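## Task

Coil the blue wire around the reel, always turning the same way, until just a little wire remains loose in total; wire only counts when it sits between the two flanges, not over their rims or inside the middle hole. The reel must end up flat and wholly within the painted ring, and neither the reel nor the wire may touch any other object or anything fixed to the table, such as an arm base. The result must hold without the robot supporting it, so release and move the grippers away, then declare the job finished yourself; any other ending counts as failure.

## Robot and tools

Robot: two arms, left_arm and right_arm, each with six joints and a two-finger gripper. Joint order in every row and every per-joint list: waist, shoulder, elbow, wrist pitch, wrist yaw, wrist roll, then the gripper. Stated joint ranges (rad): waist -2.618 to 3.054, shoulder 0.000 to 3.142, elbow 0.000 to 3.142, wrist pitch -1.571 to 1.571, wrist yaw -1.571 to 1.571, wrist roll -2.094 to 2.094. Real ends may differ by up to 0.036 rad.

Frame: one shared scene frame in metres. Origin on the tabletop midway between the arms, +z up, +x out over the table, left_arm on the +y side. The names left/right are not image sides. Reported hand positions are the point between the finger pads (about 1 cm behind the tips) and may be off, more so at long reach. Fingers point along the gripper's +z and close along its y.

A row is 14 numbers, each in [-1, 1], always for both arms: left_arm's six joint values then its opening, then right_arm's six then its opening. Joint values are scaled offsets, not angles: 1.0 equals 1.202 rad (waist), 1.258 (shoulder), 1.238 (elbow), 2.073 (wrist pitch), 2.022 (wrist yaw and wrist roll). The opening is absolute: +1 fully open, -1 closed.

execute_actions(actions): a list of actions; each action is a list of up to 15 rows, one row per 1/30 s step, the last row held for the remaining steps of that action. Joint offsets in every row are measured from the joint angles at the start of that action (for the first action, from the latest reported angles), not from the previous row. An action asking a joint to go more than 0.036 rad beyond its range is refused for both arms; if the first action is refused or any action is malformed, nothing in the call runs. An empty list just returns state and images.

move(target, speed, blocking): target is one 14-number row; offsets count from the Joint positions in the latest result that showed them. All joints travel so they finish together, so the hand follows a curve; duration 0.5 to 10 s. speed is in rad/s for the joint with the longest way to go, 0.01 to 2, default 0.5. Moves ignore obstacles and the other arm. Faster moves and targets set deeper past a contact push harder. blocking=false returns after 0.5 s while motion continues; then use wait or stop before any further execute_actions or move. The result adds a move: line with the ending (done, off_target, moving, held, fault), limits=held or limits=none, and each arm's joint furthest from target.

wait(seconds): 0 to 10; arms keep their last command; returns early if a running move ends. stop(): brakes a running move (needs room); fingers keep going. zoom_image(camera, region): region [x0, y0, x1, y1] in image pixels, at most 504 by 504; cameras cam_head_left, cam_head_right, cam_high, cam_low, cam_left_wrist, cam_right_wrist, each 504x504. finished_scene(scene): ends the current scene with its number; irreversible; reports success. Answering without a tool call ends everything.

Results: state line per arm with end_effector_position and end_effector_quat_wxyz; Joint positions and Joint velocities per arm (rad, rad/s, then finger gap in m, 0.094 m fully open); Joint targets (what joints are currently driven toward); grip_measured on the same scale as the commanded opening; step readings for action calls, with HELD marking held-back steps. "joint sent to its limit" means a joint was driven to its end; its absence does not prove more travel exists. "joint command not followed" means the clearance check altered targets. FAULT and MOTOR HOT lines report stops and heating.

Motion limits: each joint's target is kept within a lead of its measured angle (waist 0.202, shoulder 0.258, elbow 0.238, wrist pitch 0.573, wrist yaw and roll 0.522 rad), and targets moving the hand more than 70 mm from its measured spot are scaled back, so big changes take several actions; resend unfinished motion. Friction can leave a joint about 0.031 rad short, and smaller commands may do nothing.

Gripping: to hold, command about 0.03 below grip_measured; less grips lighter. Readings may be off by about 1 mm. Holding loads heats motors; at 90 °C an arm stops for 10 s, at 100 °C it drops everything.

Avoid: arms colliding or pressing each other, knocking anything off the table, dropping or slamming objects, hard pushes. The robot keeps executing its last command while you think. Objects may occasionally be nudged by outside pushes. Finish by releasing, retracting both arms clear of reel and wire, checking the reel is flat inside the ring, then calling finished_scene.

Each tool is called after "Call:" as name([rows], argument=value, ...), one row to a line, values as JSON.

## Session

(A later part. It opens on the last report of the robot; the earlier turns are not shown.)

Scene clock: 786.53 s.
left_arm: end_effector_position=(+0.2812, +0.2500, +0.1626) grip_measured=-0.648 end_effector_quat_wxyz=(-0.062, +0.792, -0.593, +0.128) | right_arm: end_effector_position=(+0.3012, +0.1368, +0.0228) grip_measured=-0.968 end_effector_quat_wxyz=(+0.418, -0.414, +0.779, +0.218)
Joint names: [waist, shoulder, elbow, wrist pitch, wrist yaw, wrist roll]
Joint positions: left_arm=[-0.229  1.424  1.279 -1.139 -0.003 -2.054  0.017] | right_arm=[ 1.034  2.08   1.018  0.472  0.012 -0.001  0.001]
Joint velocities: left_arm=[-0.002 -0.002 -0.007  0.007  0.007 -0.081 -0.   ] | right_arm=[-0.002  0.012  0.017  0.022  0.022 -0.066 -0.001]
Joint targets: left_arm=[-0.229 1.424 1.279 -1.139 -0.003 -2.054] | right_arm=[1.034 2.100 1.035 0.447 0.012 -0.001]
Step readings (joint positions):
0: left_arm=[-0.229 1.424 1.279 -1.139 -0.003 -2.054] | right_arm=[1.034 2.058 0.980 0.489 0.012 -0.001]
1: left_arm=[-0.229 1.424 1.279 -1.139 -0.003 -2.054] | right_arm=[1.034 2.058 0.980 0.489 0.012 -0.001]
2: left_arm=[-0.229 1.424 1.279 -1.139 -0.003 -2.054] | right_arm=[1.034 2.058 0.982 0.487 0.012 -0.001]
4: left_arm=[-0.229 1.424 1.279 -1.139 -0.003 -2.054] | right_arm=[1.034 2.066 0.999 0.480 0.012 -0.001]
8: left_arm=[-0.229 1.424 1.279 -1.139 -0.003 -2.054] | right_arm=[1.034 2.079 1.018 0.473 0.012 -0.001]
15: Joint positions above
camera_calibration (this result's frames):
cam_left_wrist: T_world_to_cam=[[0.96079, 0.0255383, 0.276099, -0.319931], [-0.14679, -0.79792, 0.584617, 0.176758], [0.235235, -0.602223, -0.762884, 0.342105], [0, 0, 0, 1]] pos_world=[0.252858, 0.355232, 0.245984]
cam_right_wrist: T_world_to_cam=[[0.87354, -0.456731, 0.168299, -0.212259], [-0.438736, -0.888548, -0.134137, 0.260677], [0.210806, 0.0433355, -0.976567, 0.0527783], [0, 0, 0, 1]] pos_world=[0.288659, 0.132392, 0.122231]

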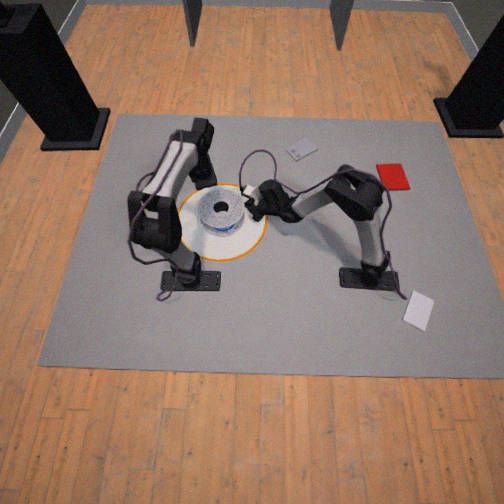

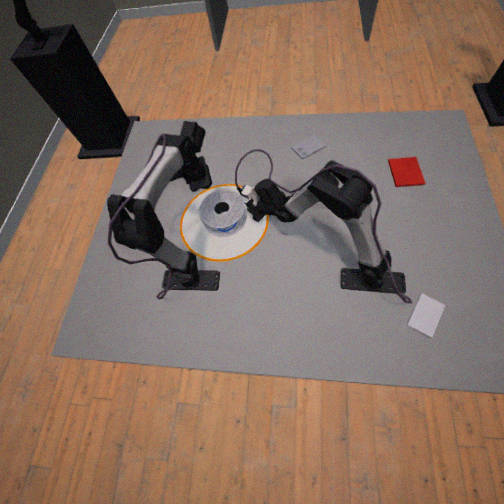

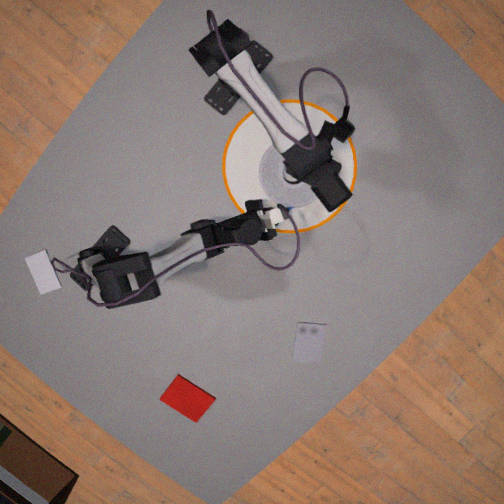

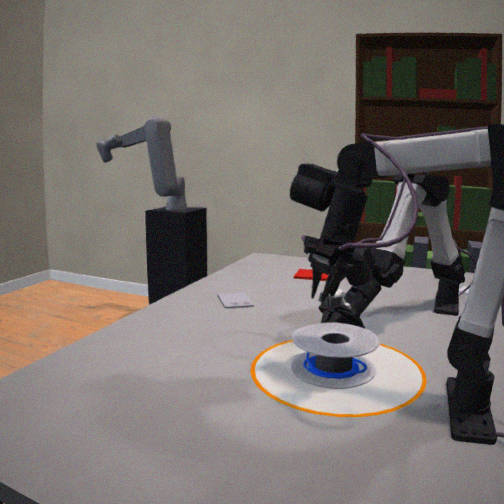

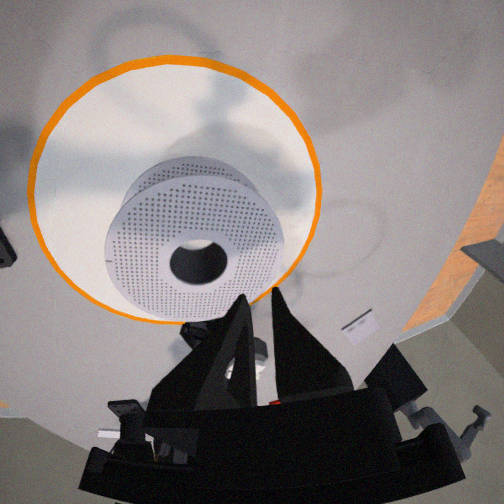

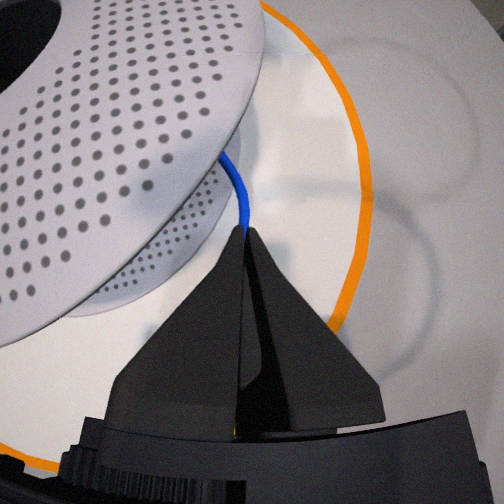

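Call:
execute_actions([
  [[0,0,0,0,0,0,-0.65,0,0,0.005,0.01,0,0,-0.99],[0,0,0,0,0,0,-0.65,0,0,0.005,0.02,0,0,-0.99],[0,0,0,0,0,0,-0.65,0,0,0.005,0.0275,0,0,-0.99],[0,0,0,0,0,0,-0.65,0,0,0.005,0.0275,0,0,-0.99],[0,0,0,0,0,0,-0.65,0,0,0.005,0.0275,-0.01,0,-0.99],[0,0,0,0,0,0,-0.65,0,0,0.005,0.0275,-0.02,0,-0.99],[0,0,0,0,0,0,-0.65,0,0,0.005,0.0275,-0.032,0,-0.99],[0,0,0,0,0,0,-0.65,0,0,0.005,0.0275,-0.044,0,-0.99],[0,0,0,0,0,0,-0.65,0,0,0.005,0.0275,-0.056,0,-0.99],[0,0,0,0,0,0,-0.65,0,0,0.005,0.0275,-0.068,0,-0.99],[0,0,0,0,0,0,-0.65,0,0,0.005,0.0275,-0.08,0,-0.99],[0,0,0,0,0,0,-0.65,0,0,0.005,0.0275,-0.09,0,-0.99],[0,0,0,0,0,0,-0.65,0,0,0.005,0.0275,-0.1,0,-0.99],[0,0,0,0,0,0,-0.65,0,0,0.005,0.0275,-0.108,0,-0.99]],
])

Call:
wait(seconds=0.4)

Scene clock: 796.47 s.
left_arm: end_effector_position=(+0.2812, +0.2500, +0.1626) grip_measured=-0.648 end_effector_quat_wxyz=(-0.062, +0.792, -0.593, +0.128) | right_arm: end_effector_position=(+0.2833, +0.1535, +0.0316) grip_measured=-0.968 end_effector_quat_wxyz=(+0.403, -0.439, +0.753, +0.280)
Joint names: [waist, shoulder, elbow, wrist pitch, wrist yaw, wrist roll]
Joint positions: left_arm=[-0.229  1.424  1.279 -1.139 -0.003 -2.054  0.017] | right_arm=[ 1.034  2.08   1.018  0.511 -0.129 -0.001  0.001]
Joint velocities: left_arm=[-0.002 -0.002 -0.012  0.007  0.007  0.007  0.   ] | right_arm=[-0.012  0.002  0.007  0.007 -0.315 -0.037 -0.   ]
Joint targets: left_arm=[-0.229 1.424 1.279 -1.139 -0.003 -2.054] | right_arm=[1.034 2.080 1.025 0.529 -0.206 -0.001]
Step readings (joint positions):
0: left_arm=[-0.229 1.424 1.279 -1.139 -0.003 -2.054] | right_arm=[1.034 2.080 1.018 0.472 0.012 -0.001]
1: left_arm=[-0.229 1.424 1.279 -1.139 -0.003 -2.054] | right_arm=[1.034 2.080 1.018 0.473 0.012 -0.001]
2: left_arm=[-0.229 1.424 1.279 -1.139 -0.003 -2.054] | right_arm=[1.034 2.080 1.018 0.476 0.012 -0.001]
4: left_arm=[-0.229 1.424 1.279 -1.139 -0.003 -2.054] | right_arm=[1.034 2.080 1.018 0.488 0.012 -0.001]
8: left_arm=[-0.229 1.424 1.279 -1.139 -0.003 -2.054] | right_arm=[1.034 2.080 1.018 0.505 -0.013 -0.001]
15: Joint positions above
camera_calibration (this result's frames):
cam_left_wrist: T_world_to_cam=[[0.96079, 0.0255383, 0.276099, -0.319931], [-0.14679, -0.79792, 0.584617, 0.176758], [0.235235, -0.602223, -0.762884, 0.342105], [0, 0, 0, 1]] pos_world=[0.252858, 0.355232, 0.245984]
cam_right_wrist: T_world_to_cam=[[0.927732, -0.359557, 0.100157, -0.218564], [-0.337563, -0.922765, -0.18589, 0.247123], [0.159259, 0.138647, -0.977453, 0.0644948], [0, 0, 0, 1]] pos_world=[0.275917, 0.140508, 0.130869]

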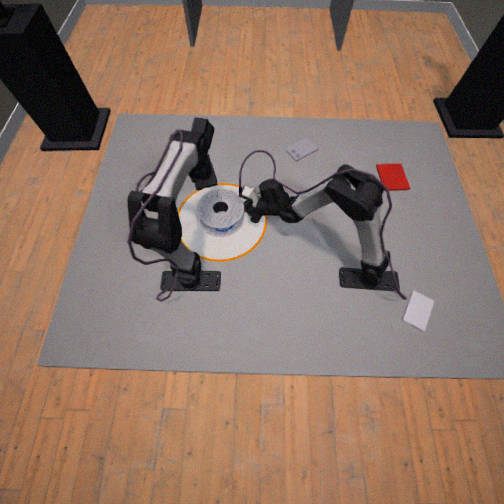

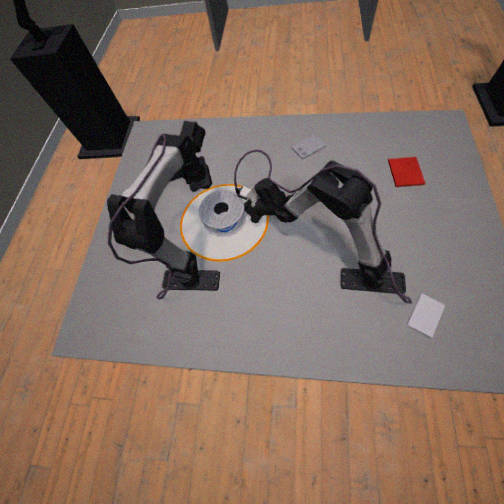

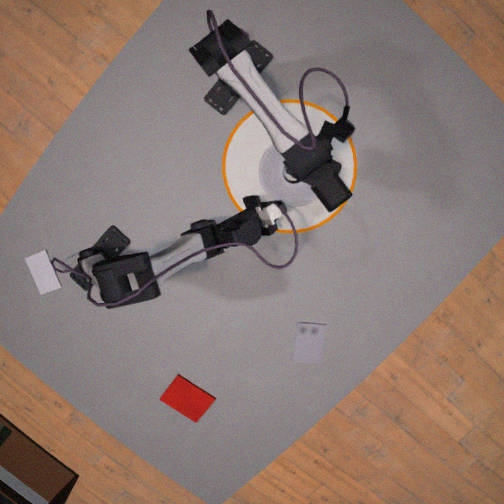

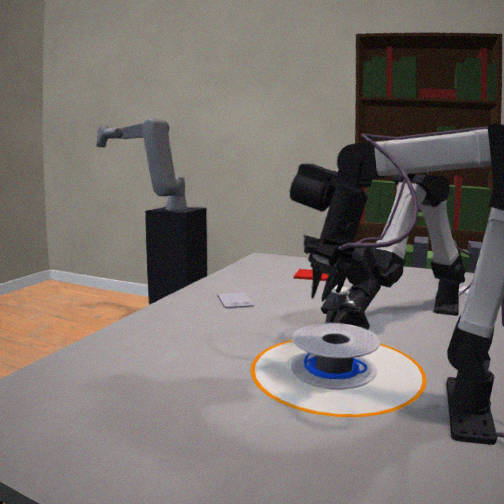

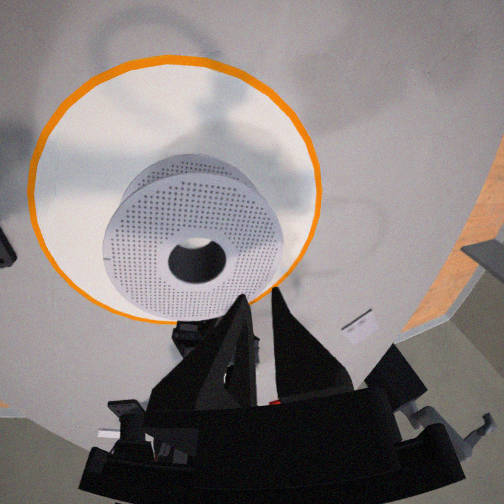

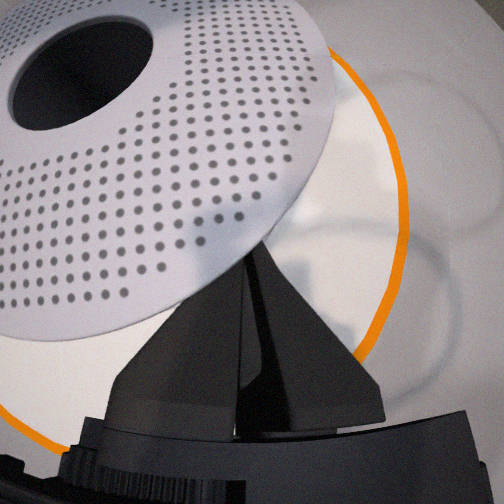

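Scene clock: 796.87 s.
left_arm: end_effector_position=(+0.2812, +0.2500, +0.1626) grip_measured=-0.648 end_effector_quat_wxyz=(-0.062, +0.792, -0.593, +0.128) | right_arm: end_effector_position=(+0.2749, +0.1576, +0.0324) grip_measured=-0.968 end_effector_quat_wxyz=(+0.391, -0.450, +0.745, +0.300)
Joint names: [waist, shoulder, elbow, wrist pitch, wrist yaw, wrist roll]
Joint positions: left_arm=[-0.229  1.424  1.279 -1.139 -0.003 -2.054  0.017] | right_arm=[ 1.034  2.08   1.018  0.511 -0.184 -0.001  0.001]
Joint velocities: left_arm=[ 0.002 -0.002 -0.002 -0.007  0.022 -0.051 -0.001] | right_arm=[-0.002 -0.012 -0.002 -0.007 -0.139 -0.022  0.   ]
Joint targets: left_arm=[-0.229 1.424 1.279 -1.139 -0.003 -2.054] | right_arm=[1.034 2.080 1.025 0.529 -0.207 -0.001]
wait: 0.40 s; no rest
camera_calibration (this result's frames):
cam_left_wrist: T_world_to_cam=[[0.96079, 0.0255383, 0.276099, -0.319931], [-0.14679, -0.79792, 0.584617, 0.176758], [0.235235, -0.602223, -0.762884, 0.342105], [0, 0, 0, 1]] pos_world=[0.252858, 0.355232, 0.245984]
cam_right_wrist: T_world_to_cam=[[0.945526, -0.317355, 0.0725726, -0.220026], [-0.298862, -0.93457, -0.19303, 0.239668], [0.129083, 0.160825, -0.978505, 0.0708428], [0, 0, 0, 1]] pos_world=[0.270523, 0.142767, 0.131551]

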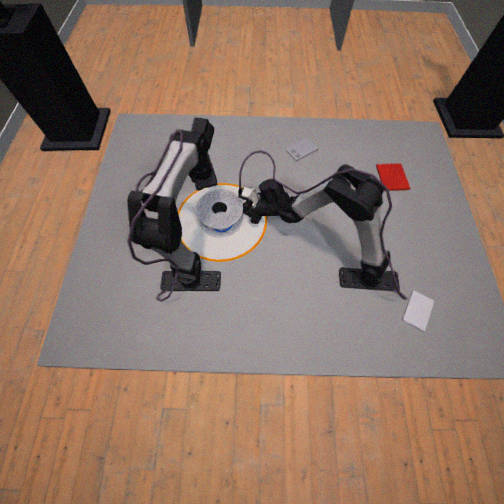

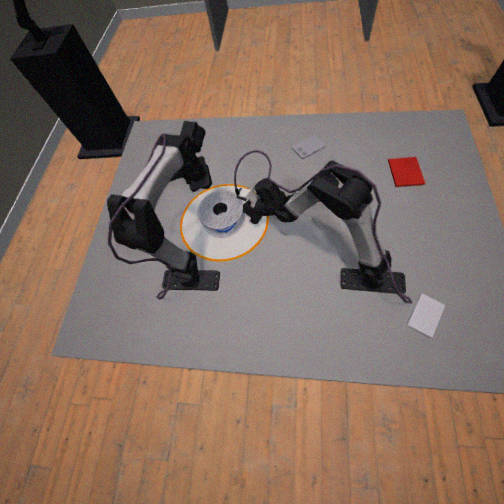

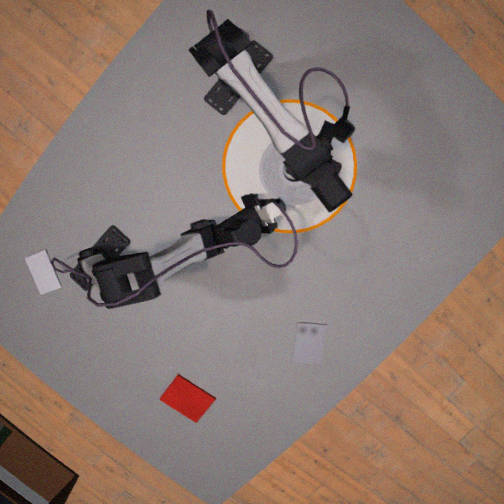

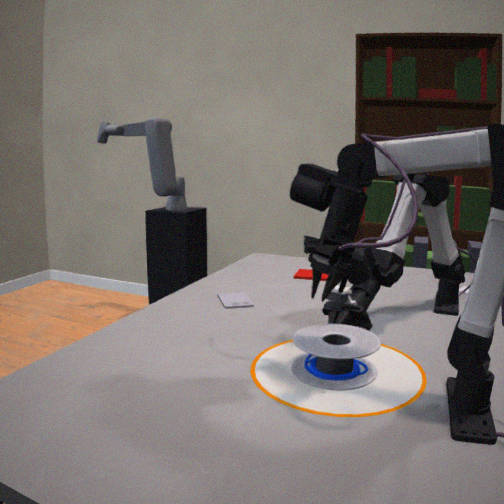

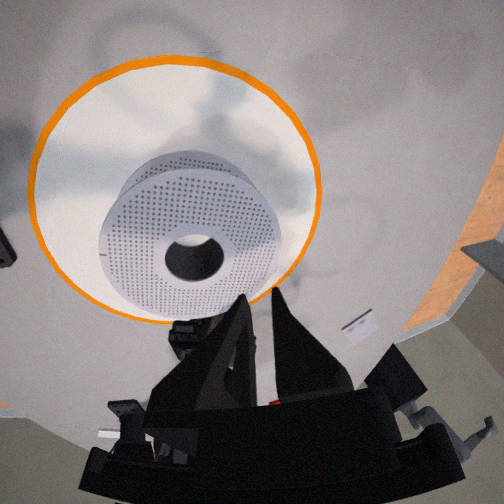

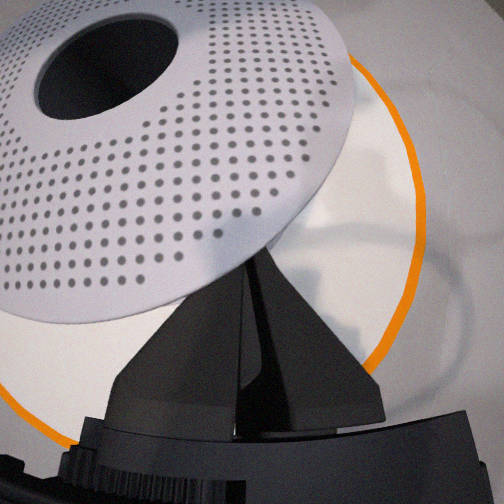

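Call:
execute_actions([
  [[0.01,-0.01,0,0,0,0,-0.65,0,0,0,0,0,0,-0.93],[0.02,-0.02,0,0,0,0,-0.65,0,0,0,0,0,0,-0.89],[0.035,-0.03,0,0,0,0,-0.65,0,0,0,0,0,0,-0.86],[0.05,-0.04,0,0,0,0,-0.65,0,-0.01,-0.01,0,0,0,-0.86],[0.07,-0.05,-0.01,0,0,0,-0.65,0,-0.02,-0.02,0,0,0,-0.86],[0.09,-0.06,-0.02,0,0,0,-0.65,0,-0.033,-0.033,0,0,0,-0.86],[0.11,-0.07,-0.03,0,0,0,-0.65,0,-0.048,-0.048,0,0,0,-0.86],[0.13,-0.08,-0.04,0,0,0,-0.65,0,-0.065,-0.065,0,0,0,-0.86],[0.15,-0.09,-0.05,0,0,0,-0.65,0,-0.085,-0.085,0,0,0,-0.86],[0.17,-0.1,-0.06,0,0,0,-0.65,0,-0.105,-0.105,0,0,0,-0.86],[0.19,-0.11,-0.07,0,0,0,-0.65,0,-0.125,-0.125,0,0,0,-0.86],[0.21,-0.12,-0.08,0,0,0,-0.65,0,-0.145,-0.145,0,0,0,-0.86],[0.23,-0.13,-0.09,0,0,0,-0.65,0,-0.165,-0.165,0,0,0,-0.86],[0.25,-0.14,-0.1,0,0,0,-0.65,0,-0.185,-0.185,0,0,0,-0.86],[0.27,-0.15,-0.11,0,0,0,-0.65,0,-0.205,-0.205,0,0,0,-0.86]],
  [[0.06,-0.03,-0.03,0,0,0,-0.65,0,-0.06,-0.06,0,0,0,-0.86],[0.08,-0.04,-0.04,0,0,0,-0.65,0,-0.08,-0.075,0,0,0,-0.86],[0.1,-0.05,-0.05,0,0,0,-0.65,0,-0.1,-0.09,0,0,0,-0.86],[0.12,-0.06,-0.06,0,0,0,-0.65,0,-0.12,-0.105,0,0,0,-0.86],[0.14,-0.07,-0.07,0,0,0,-0.65,0,-0.14,-0.12,0,0,0,-0.86],[0.155,-0.075,-0.075,0,0,0,-0.65,0,-0.155,-0.13,0,0,0,-0.86],[0.17,-0.08,-0.08,0,0,0,-0.65,0,-0.17,-0.14,0,0,0,-0.86],[0.18,-0.085,-0.085,0,0,0,-0.65,0,-0.18,-0.145,0,0,0,-0.86],[0.185,-0.09,-0.09,0,0,0,-0.65,0,-0.185,-0.15,0,0,0,-0.86]],
])

Scene clock: 810.90 s.
left_arm: end_effector_position=(+0.2274, +0.3832, +0.1679) grip_measured=-0.648 end_effector_quat_wxyz=(-0.114, +0.908, -0.380, +0.136) | right_arm: end_effector_position=(+0.2259, +0.0849, +0.0861) grip_measured=-0.862 end_effector_quat_wxyz=(+0.412, -0.446, +0.731, +0.311)
Joint names: [waist, shoulder, elbow, wrist pitch, wrist yaw, wrist roll]
Joint positions: left_arm=[ 0.265  1.177  1.1   -1.137 -0.003 -2.054  0.017] | right_arm=[ 1.034  1.664  0.657  0.511 -0.186 -0.001  0.006]
Joint velocities: left_arm=[ 0.002  0.002  0.002  0.022  0.095  0.022 -0.002] | right_arm=[-0.002 -0.012 -0.007 -0.037  0.037  0.037 -0.001]
Joint targets: left_arm=[0.272 1.159 1.076 -1.137 -0.003 -2.054] | right_arm=[1.034 1.648 0.637 0.511 -0.186 -0.001]
Step readings (joint positions; steps 1 to 15: 1st action; 16 to 30: 2nd action):
0: left_arm=[-0.229 1.424 1.279 -1.139 -0.003 -2.054] | right_arm=[1.034 2.080 1.018 0.511 -0.187 -0.001]
1: left_arm=[-0.229 1.424 1.279 -1.139 -0.003 -2.054] | right_arm=[1.034 2.080 1.018 0.511 -0.187 -0.001]
2: left_arm=[-0.227 1.424 1.279 -1.139 -0.003 -2.054] | right_arm=[1.034 2.080 1.018 0.511 -0.186 -0.001]
4: left_arm=[-0.209 1.417 1.279 -1.139 -0.002 -2.054] | right_arm=[1.034 2.080 1.018 0.511 -0.186 -0.001]
8: left_arm=[-0.121 1.365 1.271 -1.138 -0.002 -2.054] | right_arm=[1.034 2.054 0.987 0.511 -0.186 -0.001]
15: left_arm=[0.050 1.273 1.187 -1.137 -0.003 -2.054] | right_arm=[1.034 1.881 0.823 0.511 -0.186 -0.001]
16: left_arm=[0.074 1.263 1.177 -1.138 -0.003 -2.054] | right_arm=[1.034 1.856 0.800 0.511 -0.186 -0.001]
17: left_arm=[0.099 1.256 1.171 -1.138 -0.003 -2.054] | right_arm=[1.034 1.833 0.780 0.511 -0.186 -0.001]
19: left_arm=[0.148 1.237 1.155 -1.138 -0.003 -2.054] | right_arm=[1.034 1.788 0.740 0.511 -0.186 -0.001]
23: left_arm=[0.235 1.194 1.117 -1.137 -0.003 -2.054] | right_arm=[1.034 1.699 0.674 0.511 -0.186 -0.001]
30: Joint positions above
camera_calibration (this result's frames):
cam_left_wrist: T_world_to_cam=[[0.813131, 0.471029, 0.341978, -0.421358], [0.209153, -0.784706, 0.583516, 0.186231], [0.543205, -0.40295, -0.736586, 0.288281], [0, 0, 0, 1]] pos_world=[0.147073, 0.460771, 0.24777]
cam_right_wrist: T_world_to_cam=[[0.943941, -0.318841, 0.0855373, -0.201276], [-0.29028, -0.925079, -0.244879, 0.169106], [0.157206, 0.206322, -0.965773, 0.130049], [0, 0, 0, 1]] pos_world=[0.218636, 0.0654293, 0.184225]

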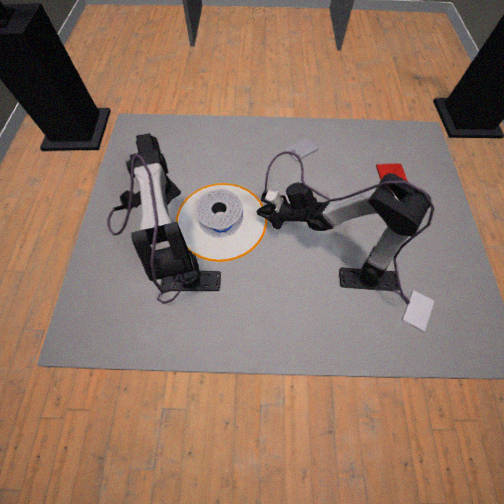

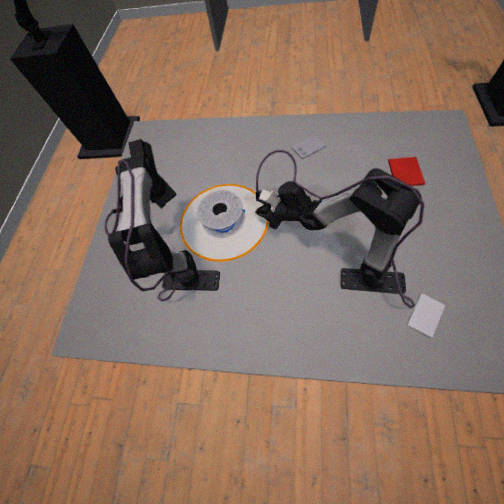

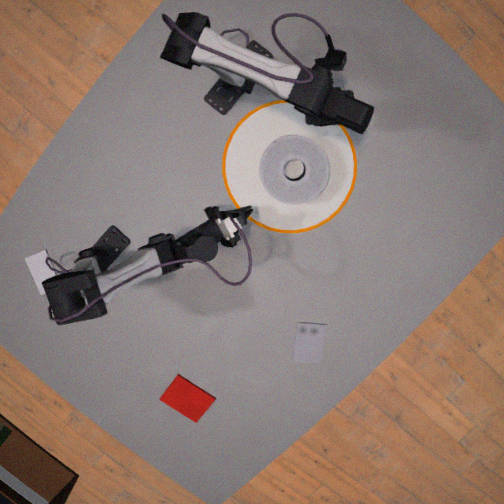

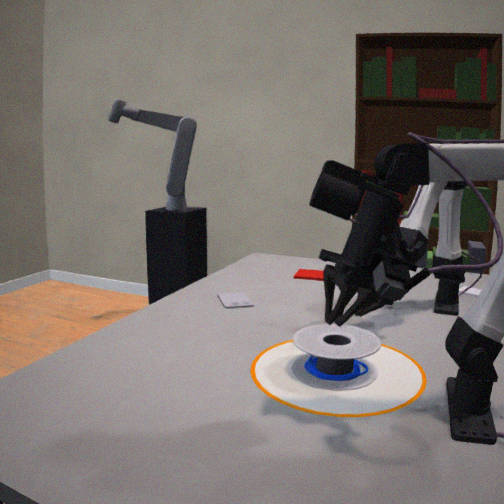

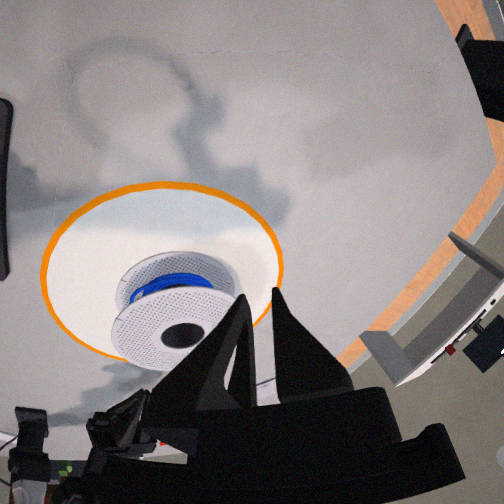

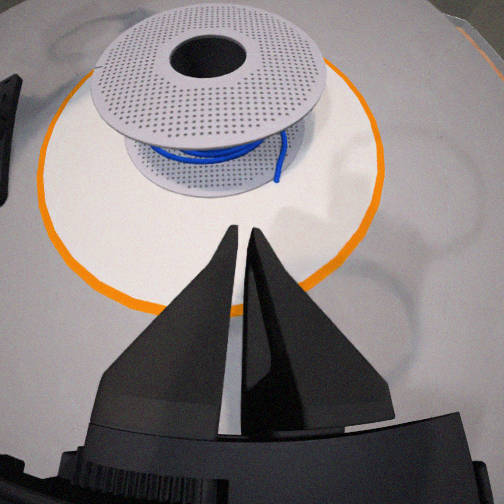

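The tail end now sits at the rim, between the flanges. The reel lies flat near the centre of the ring, and both arms are clear.

Call:
finished_scene(scene=2)

The scene is finished: the task was done.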